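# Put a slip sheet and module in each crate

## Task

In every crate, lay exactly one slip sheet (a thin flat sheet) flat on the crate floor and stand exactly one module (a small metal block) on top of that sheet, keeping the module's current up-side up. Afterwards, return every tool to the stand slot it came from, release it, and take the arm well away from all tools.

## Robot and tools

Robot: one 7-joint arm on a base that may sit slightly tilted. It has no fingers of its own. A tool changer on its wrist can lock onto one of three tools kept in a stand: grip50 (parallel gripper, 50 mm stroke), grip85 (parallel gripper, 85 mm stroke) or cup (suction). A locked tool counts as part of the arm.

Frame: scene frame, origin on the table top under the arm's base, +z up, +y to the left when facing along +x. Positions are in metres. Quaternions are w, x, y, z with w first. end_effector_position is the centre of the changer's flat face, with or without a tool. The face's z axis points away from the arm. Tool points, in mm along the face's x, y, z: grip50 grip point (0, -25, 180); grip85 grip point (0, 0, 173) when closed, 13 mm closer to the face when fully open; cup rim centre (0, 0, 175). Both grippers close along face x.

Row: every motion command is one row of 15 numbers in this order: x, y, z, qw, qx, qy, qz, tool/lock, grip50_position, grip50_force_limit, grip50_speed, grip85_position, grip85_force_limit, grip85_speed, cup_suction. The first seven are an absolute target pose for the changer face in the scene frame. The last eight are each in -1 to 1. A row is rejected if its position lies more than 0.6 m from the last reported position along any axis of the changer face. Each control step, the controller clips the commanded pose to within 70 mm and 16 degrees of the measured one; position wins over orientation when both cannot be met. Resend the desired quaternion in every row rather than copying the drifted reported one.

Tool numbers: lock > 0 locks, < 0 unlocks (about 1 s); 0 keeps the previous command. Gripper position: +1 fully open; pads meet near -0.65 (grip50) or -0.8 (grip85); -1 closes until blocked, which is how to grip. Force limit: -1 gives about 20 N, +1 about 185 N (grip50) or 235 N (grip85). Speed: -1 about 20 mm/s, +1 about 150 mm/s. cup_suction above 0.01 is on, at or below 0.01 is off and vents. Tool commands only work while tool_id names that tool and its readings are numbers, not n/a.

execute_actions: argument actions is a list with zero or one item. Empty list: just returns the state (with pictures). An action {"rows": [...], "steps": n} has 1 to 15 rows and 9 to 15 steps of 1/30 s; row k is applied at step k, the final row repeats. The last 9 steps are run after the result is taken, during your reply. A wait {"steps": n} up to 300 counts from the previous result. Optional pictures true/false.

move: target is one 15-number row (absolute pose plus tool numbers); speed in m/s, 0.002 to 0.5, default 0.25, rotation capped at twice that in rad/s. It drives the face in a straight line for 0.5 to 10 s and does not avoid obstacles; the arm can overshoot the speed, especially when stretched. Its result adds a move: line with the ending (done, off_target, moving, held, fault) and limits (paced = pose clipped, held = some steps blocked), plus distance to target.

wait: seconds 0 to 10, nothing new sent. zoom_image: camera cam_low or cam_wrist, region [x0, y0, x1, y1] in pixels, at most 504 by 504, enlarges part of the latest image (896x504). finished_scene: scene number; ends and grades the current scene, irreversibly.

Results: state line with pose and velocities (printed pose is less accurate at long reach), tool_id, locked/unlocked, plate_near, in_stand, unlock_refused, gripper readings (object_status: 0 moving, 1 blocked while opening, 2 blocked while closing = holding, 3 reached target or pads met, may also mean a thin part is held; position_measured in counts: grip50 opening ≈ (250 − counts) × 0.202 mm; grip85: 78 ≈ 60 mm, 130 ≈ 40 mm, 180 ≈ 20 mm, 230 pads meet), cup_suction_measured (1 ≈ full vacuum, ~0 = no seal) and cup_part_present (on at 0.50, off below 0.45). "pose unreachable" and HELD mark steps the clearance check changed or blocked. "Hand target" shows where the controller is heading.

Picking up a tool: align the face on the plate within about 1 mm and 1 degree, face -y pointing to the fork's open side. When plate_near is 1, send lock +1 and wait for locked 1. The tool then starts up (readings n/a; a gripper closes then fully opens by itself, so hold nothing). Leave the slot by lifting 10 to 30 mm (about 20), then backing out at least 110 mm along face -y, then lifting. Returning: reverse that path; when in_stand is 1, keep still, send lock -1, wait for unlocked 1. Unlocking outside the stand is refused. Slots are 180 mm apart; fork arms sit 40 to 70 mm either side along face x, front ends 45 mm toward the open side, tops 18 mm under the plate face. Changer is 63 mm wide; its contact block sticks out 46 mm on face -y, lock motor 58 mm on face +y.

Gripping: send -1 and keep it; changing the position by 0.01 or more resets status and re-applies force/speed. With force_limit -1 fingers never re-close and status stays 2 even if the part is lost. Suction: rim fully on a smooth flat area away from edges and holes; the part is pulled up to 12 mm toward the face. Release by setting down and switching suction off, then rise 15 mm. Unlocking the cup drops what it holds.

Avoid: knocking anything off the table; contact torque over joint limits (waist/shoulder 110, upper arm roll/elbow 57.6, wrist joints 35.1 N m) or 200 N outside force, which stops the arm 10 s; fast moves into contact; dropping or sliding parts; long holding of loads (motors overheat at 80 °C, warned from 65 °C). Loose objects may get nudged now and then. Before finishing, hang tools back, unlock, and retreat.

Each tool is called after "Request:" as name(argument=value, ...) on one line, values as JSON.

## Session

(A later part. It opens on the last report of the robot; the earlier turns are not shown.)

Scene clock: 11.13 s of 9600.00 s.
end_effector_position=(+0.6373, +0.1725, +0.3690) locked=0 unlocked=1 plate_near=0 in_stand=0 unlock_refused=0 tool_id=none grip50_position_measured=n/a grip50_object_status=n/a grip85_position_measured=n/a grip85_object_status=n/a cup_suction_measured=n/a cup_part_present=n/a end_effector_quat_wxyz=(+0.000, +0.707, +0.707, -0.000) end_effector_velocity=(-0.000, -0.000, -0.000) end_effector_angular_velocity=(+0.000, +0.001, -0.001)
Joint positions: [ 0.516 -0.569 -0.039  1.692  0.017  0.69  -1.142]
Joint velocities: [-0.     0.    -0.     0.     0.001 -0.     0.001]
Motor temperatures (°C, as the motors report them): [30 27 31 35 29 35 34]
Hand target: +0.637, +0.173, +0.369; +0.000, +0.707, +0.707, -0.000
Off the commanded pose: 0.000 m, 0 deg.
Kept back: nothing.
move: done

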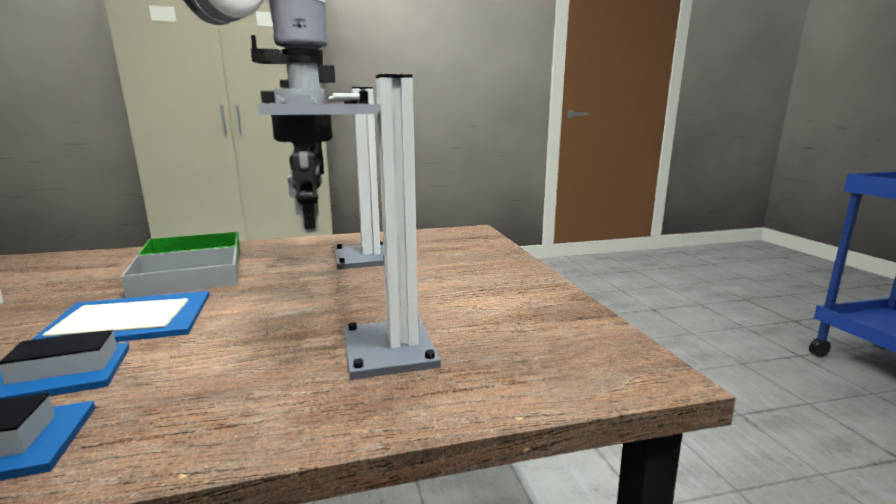

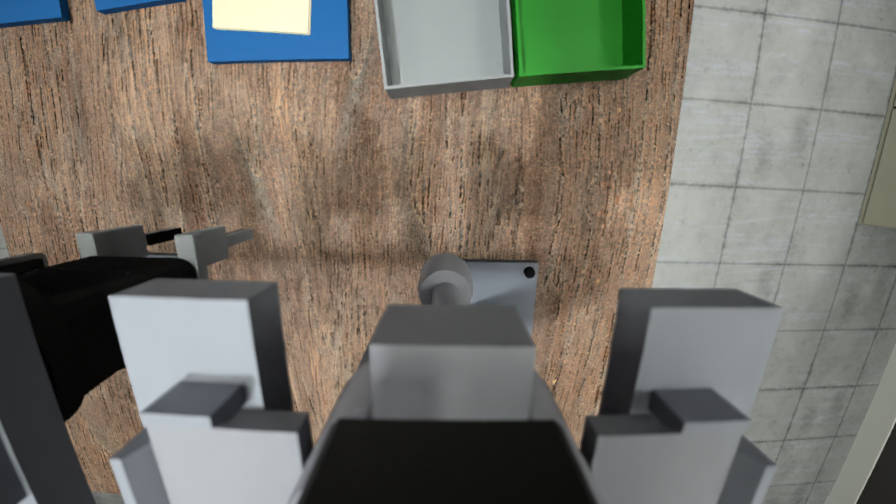

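Request:
move(target=[0.6373,0.1726,0.3603,0,0.7071,0.7071,0,0,1,0,0,1,0,0,0], speed=0.006)

Request:
move(target=[0.6373,0.1726,0.3603,0,0.7071,0.7071,0,1,1,0,0,1,0,0,0])

Request:
execute_actions(actions=[{"steps":15}])

Request:
move(target=[0.6373,0.1726,0.381,0,0.7071,0.7071,0,0,1,0,0,1,0,0,0], speed=0.04)

Request:
move(target=[0.505,0.1726,0.381,0,0.7071,0.7071,0,0,1,0,0,1,0,0,0], speed=0.1)

Request:
move(target=[0.342,-0.032,0.22,0,0.7071,0.7071,0,0,1,0,0,1,0,0,0])

Request:
move(target=[0.342,-0.032,0.187,0,0.7071,0.7071,0,0,1,0,0,1,0,0,1], speed=0.025)

Request:
move(target=[0.342,-0.032,0.24,0,0.7071,0.7071,0,0,1,0,0,1,0,0,1], speed=0.08)

Request:
move(target=[0.395,0.165,0.222,0,0.6225,0.7826,0,0,1,0,0,1,0,0,1], speed=0.15)

Scene clock: 13.53 s of 9600.00 s.
end_effector_position=(+0.6373, +0.1728, +0.3604) locked=0 unlocked=1 plate_near=1 in_stand=1 unlock_refused=0 tool_id=none grip50_position_measured=n/a grip50_object_status=n/a grip85_position_measured=n/a grip85_object_status=n/a cup_suction_measured=n/a cup_part_present=n/a end_effector_quat_wxyz=(+0.000, +0.707, +0.707, -0.000) end_effector_velocity=(+0.000, -0.000, +0.000) end_effector_angular_velocity=(+0.000, -0.000, -0.001)
Joint positions: [ 0.516 -0.583 -0.039  1.697  0.018  0.708 -1.142]
Joint velocities: [-0.  0. -0. -0.  0. -0.  0.]
Motor temperatures (°C, as the motors report them): [30 27 31 35 29 35 34]
Hand target: +0.637, +0.173, +0.360; +0.000, +0.707, +0.707, -0.000
Off the commanded pose: 0.000 m, 0 deg.
Kept back: nothing.
move: done

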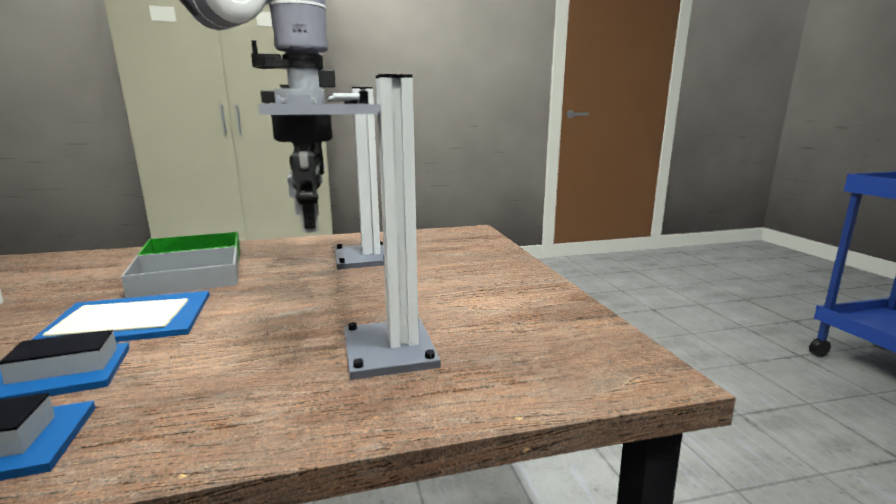

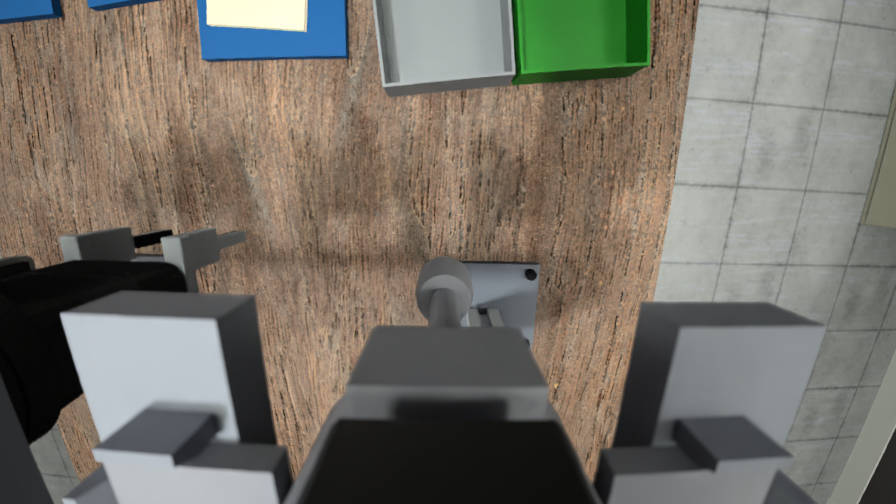

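Scene clock: 14.23 s of 9600.00 s.
end_effector_position=(+0.6372, +0.1728, +0.3603) locked=0 unlocked=0 plate_near=1 in_stand=1 unlock_refused=0 tool_id=none grip50_position_measured=n/a grip50_object_status=n/a grip85_position_measured=n/a grip85_object_status=n/a cup_suction_measured=n/a cup_part_present=n/a end_effector_quat_wxyz=(+0.000, +0.707, +0.707, -0.000) end_effector_velocity=(-0.000, -0.000, -0.000) end_effector_angular_velocity=(+0.003, +0.001, -0.003)
Joint positions: [ 0.515 -0.583 -0.039  1.697  0.018  0.708 -1.142]
Joint velocities: [-0.001 -0.     0.    -0.     0.004  0.001 -0.   ]
Motor temperatures (°C, as the motors report them): [30 27 31 35 29 35 34]
Hand target: +0.637, +0.173, +0.360; +0.000, +0.707, +0.707, -0.000
Off the commanded pose: 0.000 m, 0 deg.
Kept back: nothing.
move: done

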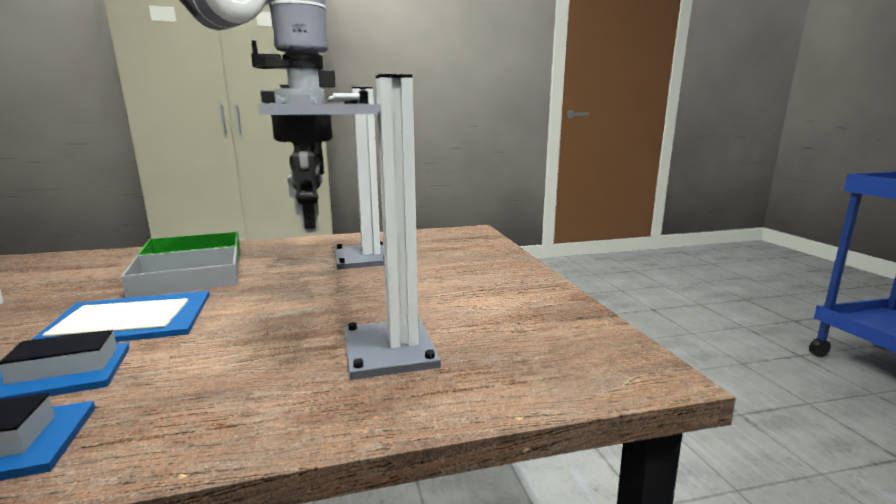

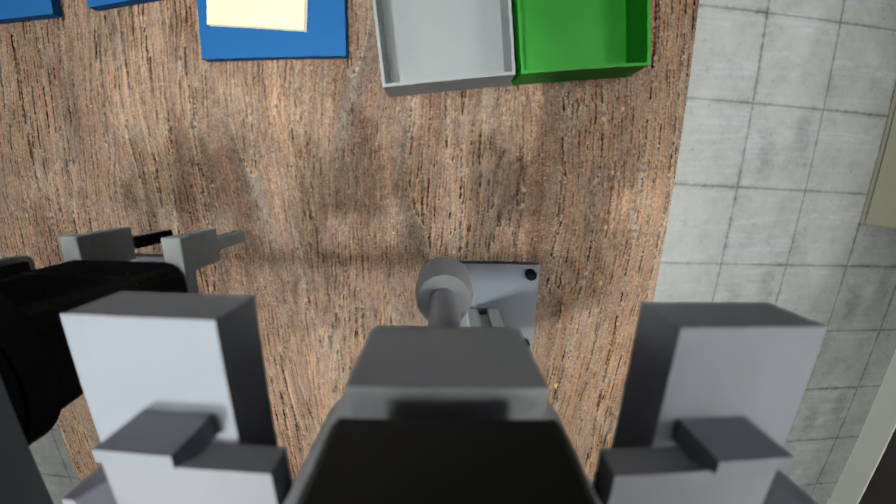

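Scene clock: 14.73 s of 9600.00 s.
end_effector_position=(+0.6373, +0.1728, +0.3605) locked=1 unlocked=0 plate_near=1 in_stand=1 unlock_refused=0 tool_id=cup grip50_position_measured=n/a grip50_object_status=n/a grip85_position_measured=n/a grip85_object_status=n/a cup_suction_measured=n/a cup_part_present=n/a end_effector_quat_wxyz=(+0.000, +0.707, +0.707, +0.000) end_effector_velocity=(+0.000, -0.000, +0.000) end_effector_angular_velocity=(-0.000, -0.000, +0.000)
Joint positions: [ 0.515 -0.583 -0.039  1.697  0.018  0.708 -1.142]
Joint velocities: [-0. -0. -0. -0. -0. -0. -0.]
Motor temperatures (°C, as the motors report them): [30 27 31 35 29 35 34]
Hand target: +0.637, +0.173, +0.360; +0.000, +0.707, +0.707, -0.000
Off the commanded pose: 0.000 m, 0 deg.
Kept back: nothing.
Steps of this call (steps 1 to 15: nothing new was sent). Readings (end_effector_position | what the end effector reports):
1: (+0.6373, +0.1728, +0.3603) | locked=0 unlocked=0 plate_near=1 in_stand=1 unlock_refused=0 tool_id=none grip50_position_measured=n/a grip50_object_status=n/a grip85_position_measured=n/a grip85_object_status=n/a cup_suction_measured=n/a cup_part_present=n/a
2: (+0.6373, +0.1727, +0.3603) | locked=0 unlocked=0 plate_near=1 in_stand=1 unlock_refused=0 tool_id=none grip50_position_measured=n/a grip50_object_status=n/a grip85_position_measured=n/a grip85_object_status=n/a cup_suction_measured=n/a cup_part_present=n/a
4: (+0.6373, +0.1728, +0.3605) | locked=1 unlocked=0 plate_near=1 in_stand=1 unlock_refused=0 tool_id=cup grip50_position_measured=n/a grip50_object_status=n/a grip85_position_measured=n/a grip85_object_status=n/a cup_suction_measured=n/a cup_part_present=n/a
8: (+0.6373, +0.1728, +0.3605) | locked=1 unlocked=0 plate_near=1 in_stand=1 unlock_refused=0 tool_id=cup grip50_position_measured=n/a grip50_object_status=n/a grip85_position_measured=n/a grip85_object_status=n/a cup_suction_measured=n/a cup_part_present=n/a
15: the state above

Scene clock: 15.70 s of 9600.00 s.
end_effector_position=(+0.6373, +0.1727, +0.3810) locked=1 unlocked=0 plate_near=1 in_stand=0 unlock_refused=0 tool_id=cup grip50_position_measured=n/a grip50_object_status=n/a grip85_position_measured=n/a grip85_object_status=n/a cup_suction_measured=0.00 cup_part_present=0 end_effector_quat_wxyz=(-0.000, +0.707, +0.707, +0.000) end_effector_velocity=(+0.000, -0.000, -0.000) end_effector_angular_velocity=(-0.000, -0.000, +0.000)
Joint positions: [ 0.515 -0.552 -0.039  1.685  0.017  0.665 -1.141]
Joint velocities: [-0. -0.  0.  0. -0.  0. -0.]
Motor temperatures (°C, as the motors report them): [30 27 31 35 29 35 34]
Hand target: +0.637, +0.173, +0.381; -0.000, +0.707, +0.707, +0.000
Off the commanded pose: 0.000 m, 0 deg.
Kept back: nothing.
move: done

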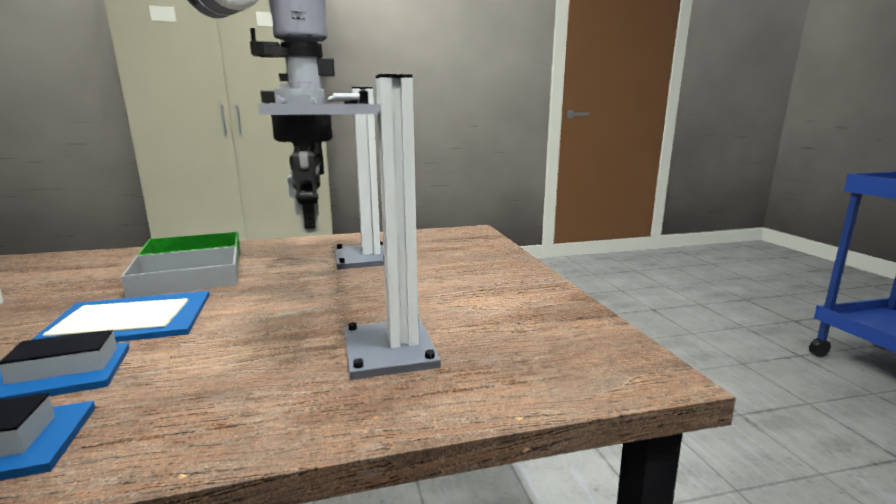

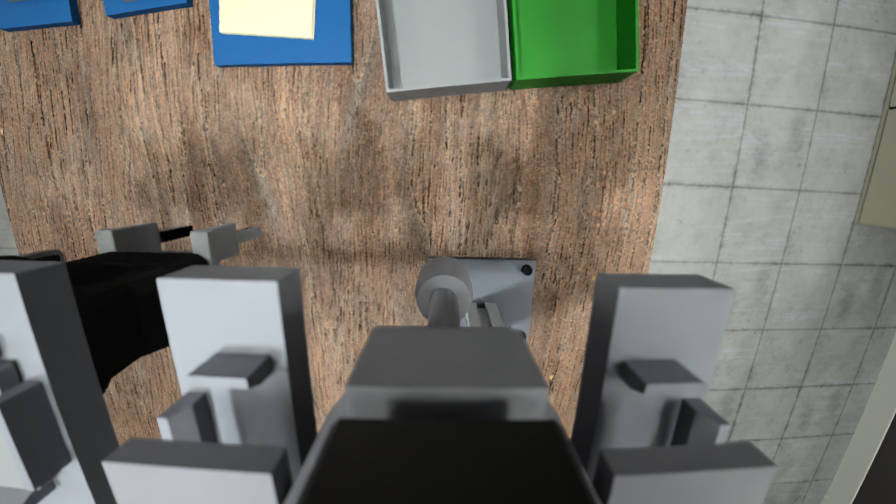

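Scene clock: 17.30 s of 9600.00 s.
end_effector_position=(+0.5050, +0.1724, +0.3811) locked=1 unlocked=0 plate_near=1 in_stand=0 unlock_refused=0 tool_id=cup grip50_position_measured=n/a grip50_object_status=n/a grip85_position_measured=n/a grip85_object_status=n/a cup_suction_measured=0.00 cup_part_present=0 end_effector_quat_wxyz=(-0.000, +0.707, +0.707, -0.000) end_effector_velocity=(-0.000, -0.000, -0.000) end_effector_angular_velocity=(-0.001, +0.001, +0.001)
Joint positions: [ 0.589 -0.297  0.001  2.098 -0.011  0.823 -1.015]
Joint velocities: [-0.    -0.001 -0.     0.    -0.    -0.    -0.001]
Motor temperatures (°C, as the motors report them): [30 27 31 35 29 35 34]
Hand target: +0.505, +0.172, +0.381; -0.000, +0.707, +0.707, -0.000
Off the commanded pose: 0.000 m, 0 deg.
Kept back: nothing.
move: done

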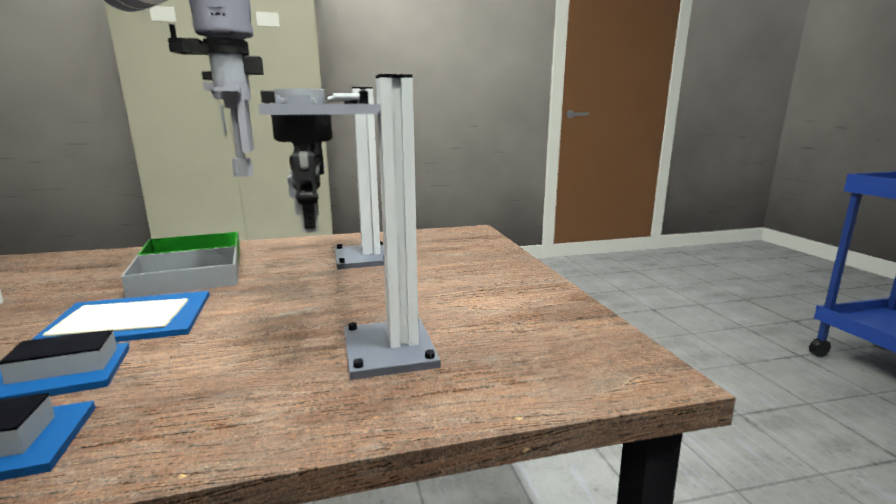

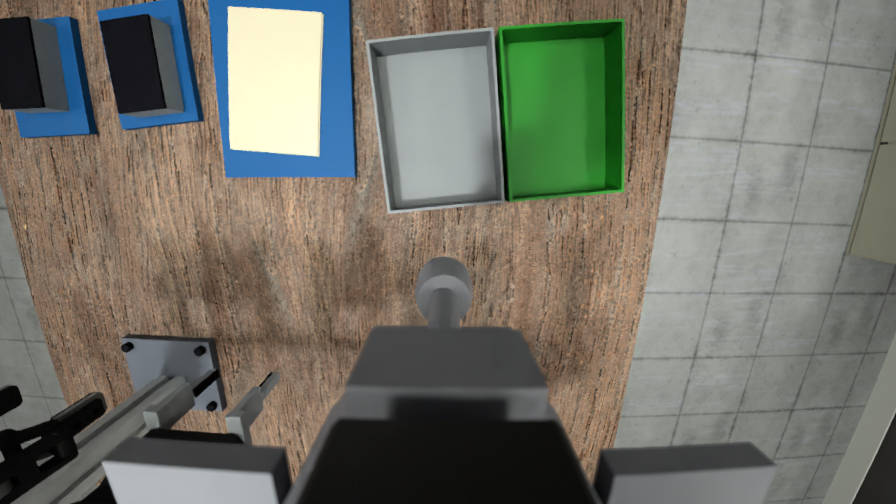

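Scene clock: 18.90 s of 9600.00 s.
end_effector_position=(+0.3417, -0.0326, +0.2208) locked=1 unlocked=0 plate_near=1 in_stand=0 unlock_refused=0 tool_id=cup grip50_position_measured=n/a grip50_object_status=n/a grip85_position_measured=n/a grip85_object_status=n/a cup_suction_measured=0.00 cup_part_present=0 end_effector_quat_wxyz=(+0.001, +0.707, +0.707, -0.000) end_effector_velocity=(+0.000, +0.000, +0.000) end_effector_angular_velocity=(+0.000, -0.001, +0.001)
Joint positions: [ 0.318 -0.539 -0.013  2.668  0.044  1.637 -1.35 ]
Joint velocities: [ 0.001  0.001  0.     0.    -0.    -0.     0.   ]
Motor temperatures (°C, as the motors report them): [30 27 31 35 29 35 34]
Hand target: +0.342, -0.032, +0.221; +0.001, +0.707, +0.707, -0.000
Off the commanded pose: 0.001 m, 0 deg.
Kept back: nothing.
move: done

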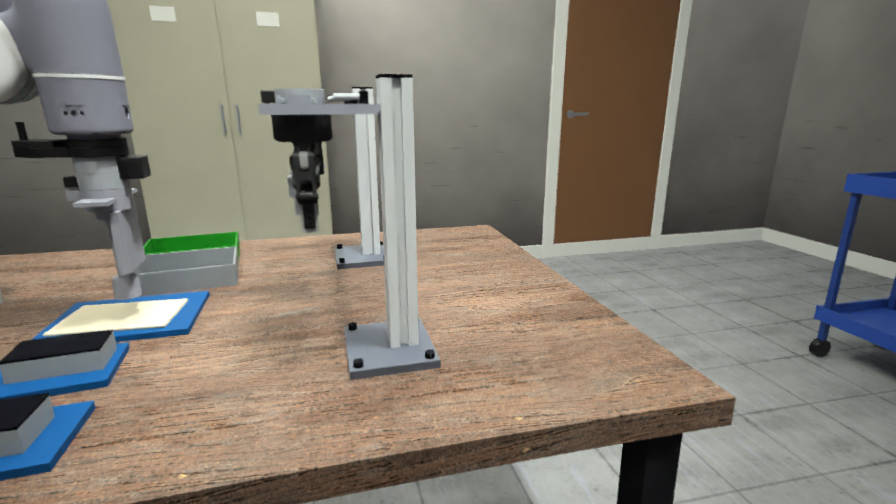

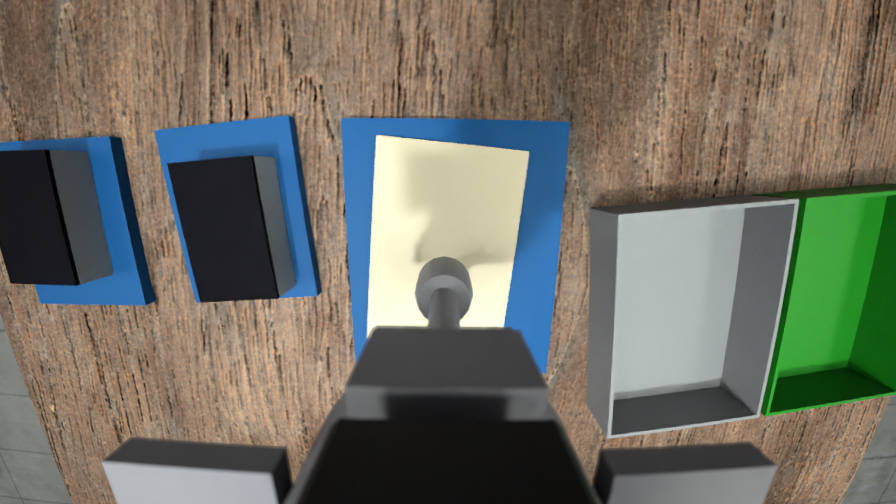

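Scene clock: 20.47 s of 9600.00 s.
end_effector_position=(+0.3420, -0.0321, +0.1871) locked=1 unlocked=0 plate_near=1 in_stand=0 unlock_refused=0 tool_id=cup grip50_position_measured=n/a grip50_object_status=n/a grip85_position_measured=n/a grip85_object_status=n/a cup_suction_measured=0.83 cup_part_present=1 end_effector_quat_wxyz=(+0.000, +0.707, +0.707, -0.000) end_effector_velocity=(+0.000, +0.000, +0.000) end_effector_angular_velocity=(+0.000, -0.001, +0.000)
Joint positions: [ 0.305 -0.691  0.     2.634  0.046  1.756 -1.353]
Joint velocities: [-0.     0.001  0.    -0.     0.     0.    -0.   ]
Motor temperatures (°C, as the motors report them): [30 27 31 35 29 35 34]
Hand target: +0.342, -0.032, +0.187; +0.000, +0.707, +0.707, -0.000
Off the commanded pose: 0.000 m, 0 deg.
Kept back: nothing.
move: done

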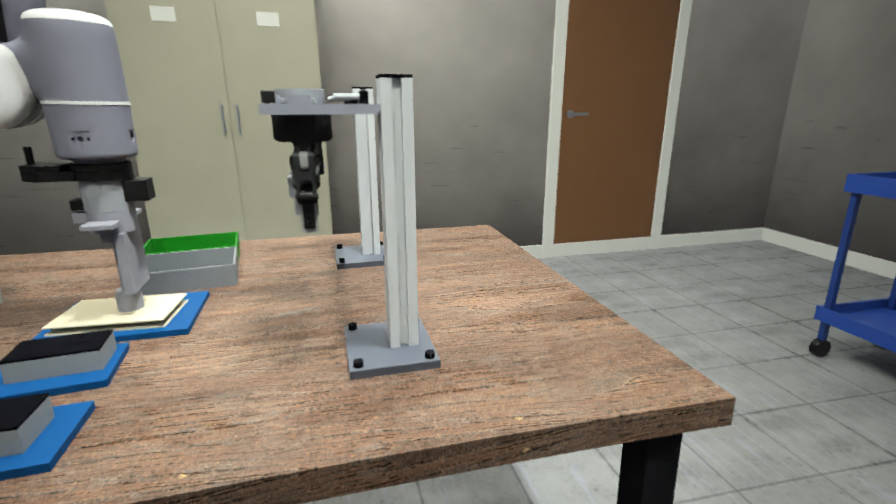

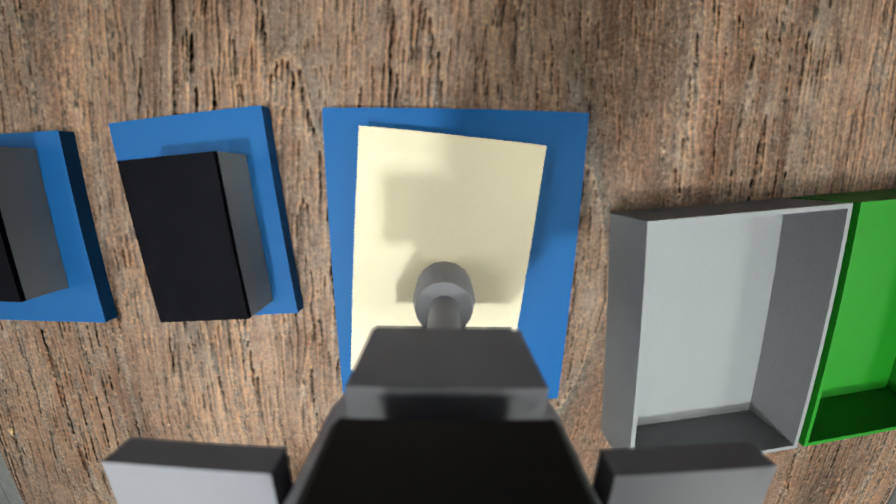

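Scene clock: 21.40 s of 9600.00 s.
end_effector_position=(+0.3419, -0.0319, +0.2398) locked=1 unlocked=0 plate_near=1 in_stand=0 unlock_refused=0 tool_id=cup grip50_position_measured=n/a grip50_object_status=n/a grip85_position_measured=n/a grip85_object_status=n/a cup_suction_measured=0.90 cup_part_present=1 end_effector_quat_wxyz=(-0.001, +0.707, +0.707, +0.000) end_effector_velocity=(-0.000, -0.000, -0.001) end_effector_angular_velocity=(-0.000, +0.001, -0.001)
Joint positions: [ 0.316 -0.448 -0.015  2.68   0.03   1.558 -1.341]
Joint velocities: [-0.    -0.002 -0.    -0.     0.     0.     0.   ]
Motor temperatures (°C, as the motors report them): [30 27 31 35 29 35 34]
Hand target: +0.342, -0.032, +0.240; -0.000, +0.707, +0.707, +0.000
Off the commanded pose: 0.000 m, 0 deg.
Kept back: nothing.
move: done

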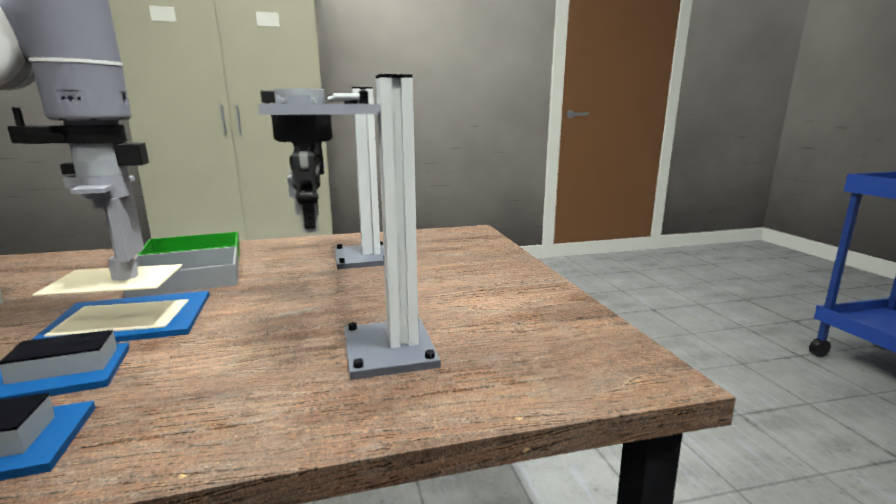

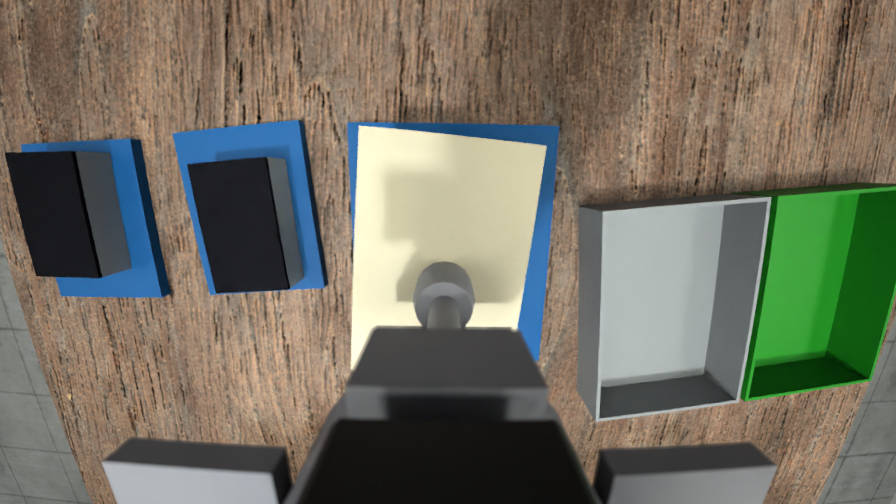

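Scene clock: 23.07 s of 9600.00 s.
end_effector_position=(+0.3954, +0.1649, +0.2218) locked=1 unlocked=0 plate_near=1 in_stand=0 unlock_refused=0 tool_id=cup grip50_position_measured=n/a grip50_object_status=n/a grip85_position_measured=n/a grip85_object_status=n/a cup_suction_measured=0.90 cup_part_present=1 end_effector_quat_wxyz=(+0.000, +0.622, +0.783, -0.000) end_effector_velocity=(+0.000, -0.000, +0.000) end_effector_angular_velocity=(+0.000, -0.000, -0.002)
Joint positions: [ 0.71  -0.567 -0.008  2.439 -0.028  1.434 -1.11 ]
Joint velocities: [-0.001  0.     0.    -0.     0.001 -0.    -0.   ]
Motor temperatures (°C, as the motors report them): [30 27 31 35 29 35 34]
Hand target: +0.395, +0.165, +0.222; +0.001, +0.622, +0.783, +0.000
Off the commanded pose: 0.000 m, 0 deg.
Kept back: nothing.
move: done

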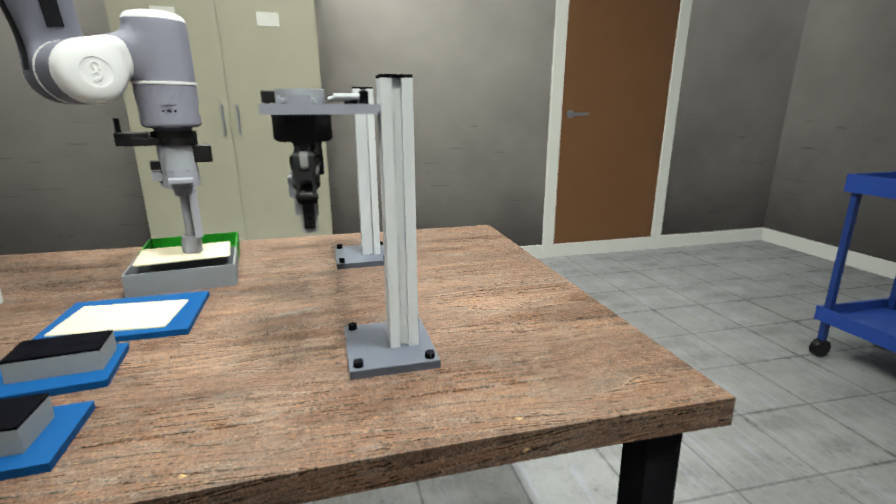

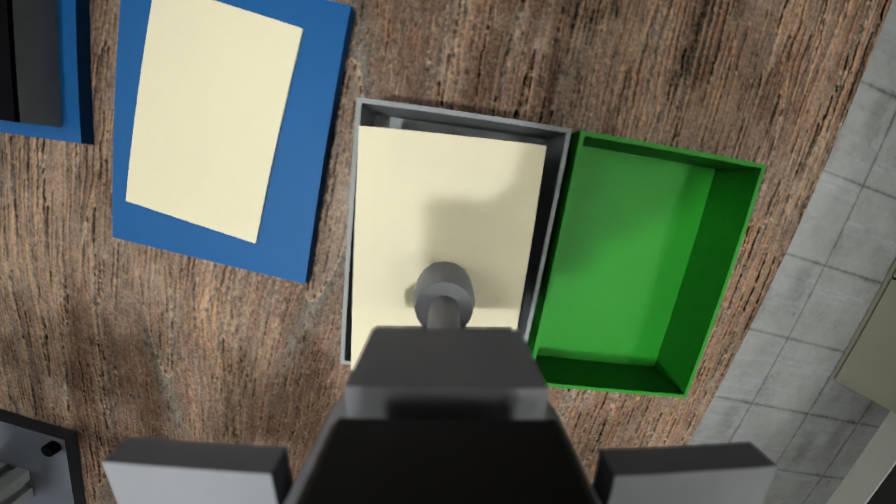

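Request:
move(target=[0.395,0.169,0.222,0,0.636,0.772,0,0,1,0,0,1,0,0,1], speed=0.05)

Scene clock: 24.53 s of 9600.00 s.
end_effector_position=(+0.3950, +0.1691, +0.2220) locked=1 unlocked=0 plate_near=1 in_stand=0 unlock_refused=0 tool_id=cup grip50_position_measured=n/a grip50_object_status=n/a grip85_position_measured=n/a grip85_object_status=n/a cup_suction_measured=0.90 cup_part_present=1 end_effector_quat_wxyz=(-0.000, +0.636, +0.772, +0.000) end_effector_velocity=(+0.000, +0.000, +0.000) end_effector_angular_velocity=(+0.000, -0.000, +0.001)
Joint positions: [ 0.722 -0.568 -0.009  2.433 -0.015  1.429 -1.076]
Joint velocities: [ 0. -0. -0. -0. -0.  0. -0.]
Motor temperatures (°C, as the motors report them): [30 27 31 35 29 35 34]
Hand target: +0.395, +0.169, +0.222; +0.000, +0.636, +0.772, +0.000
Off the commanded pose: 0.000 m, 0 deg.
Kept back: nothing.
move: done

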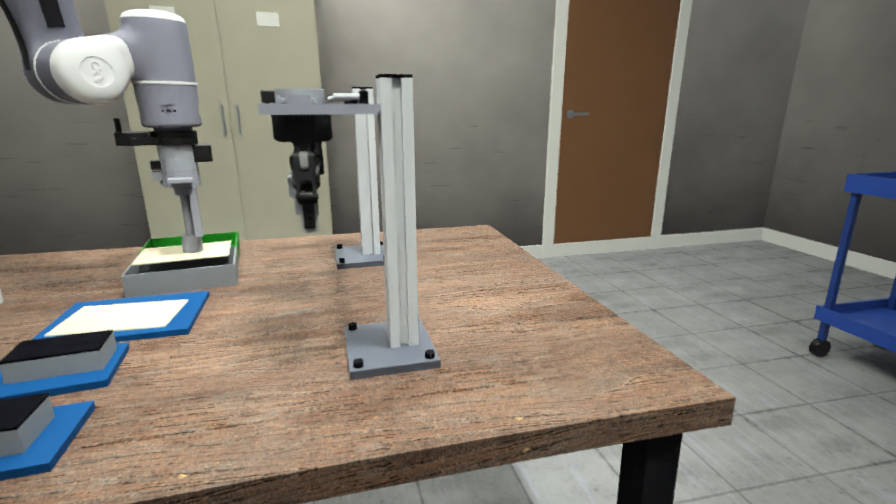

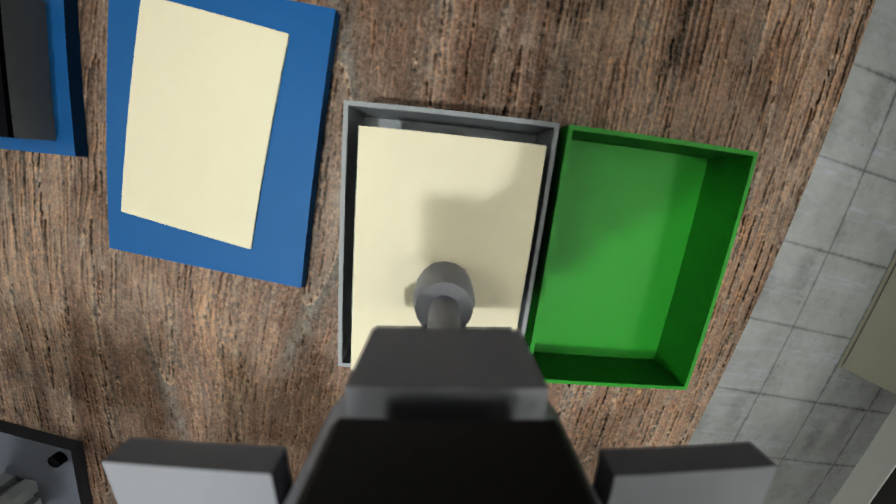

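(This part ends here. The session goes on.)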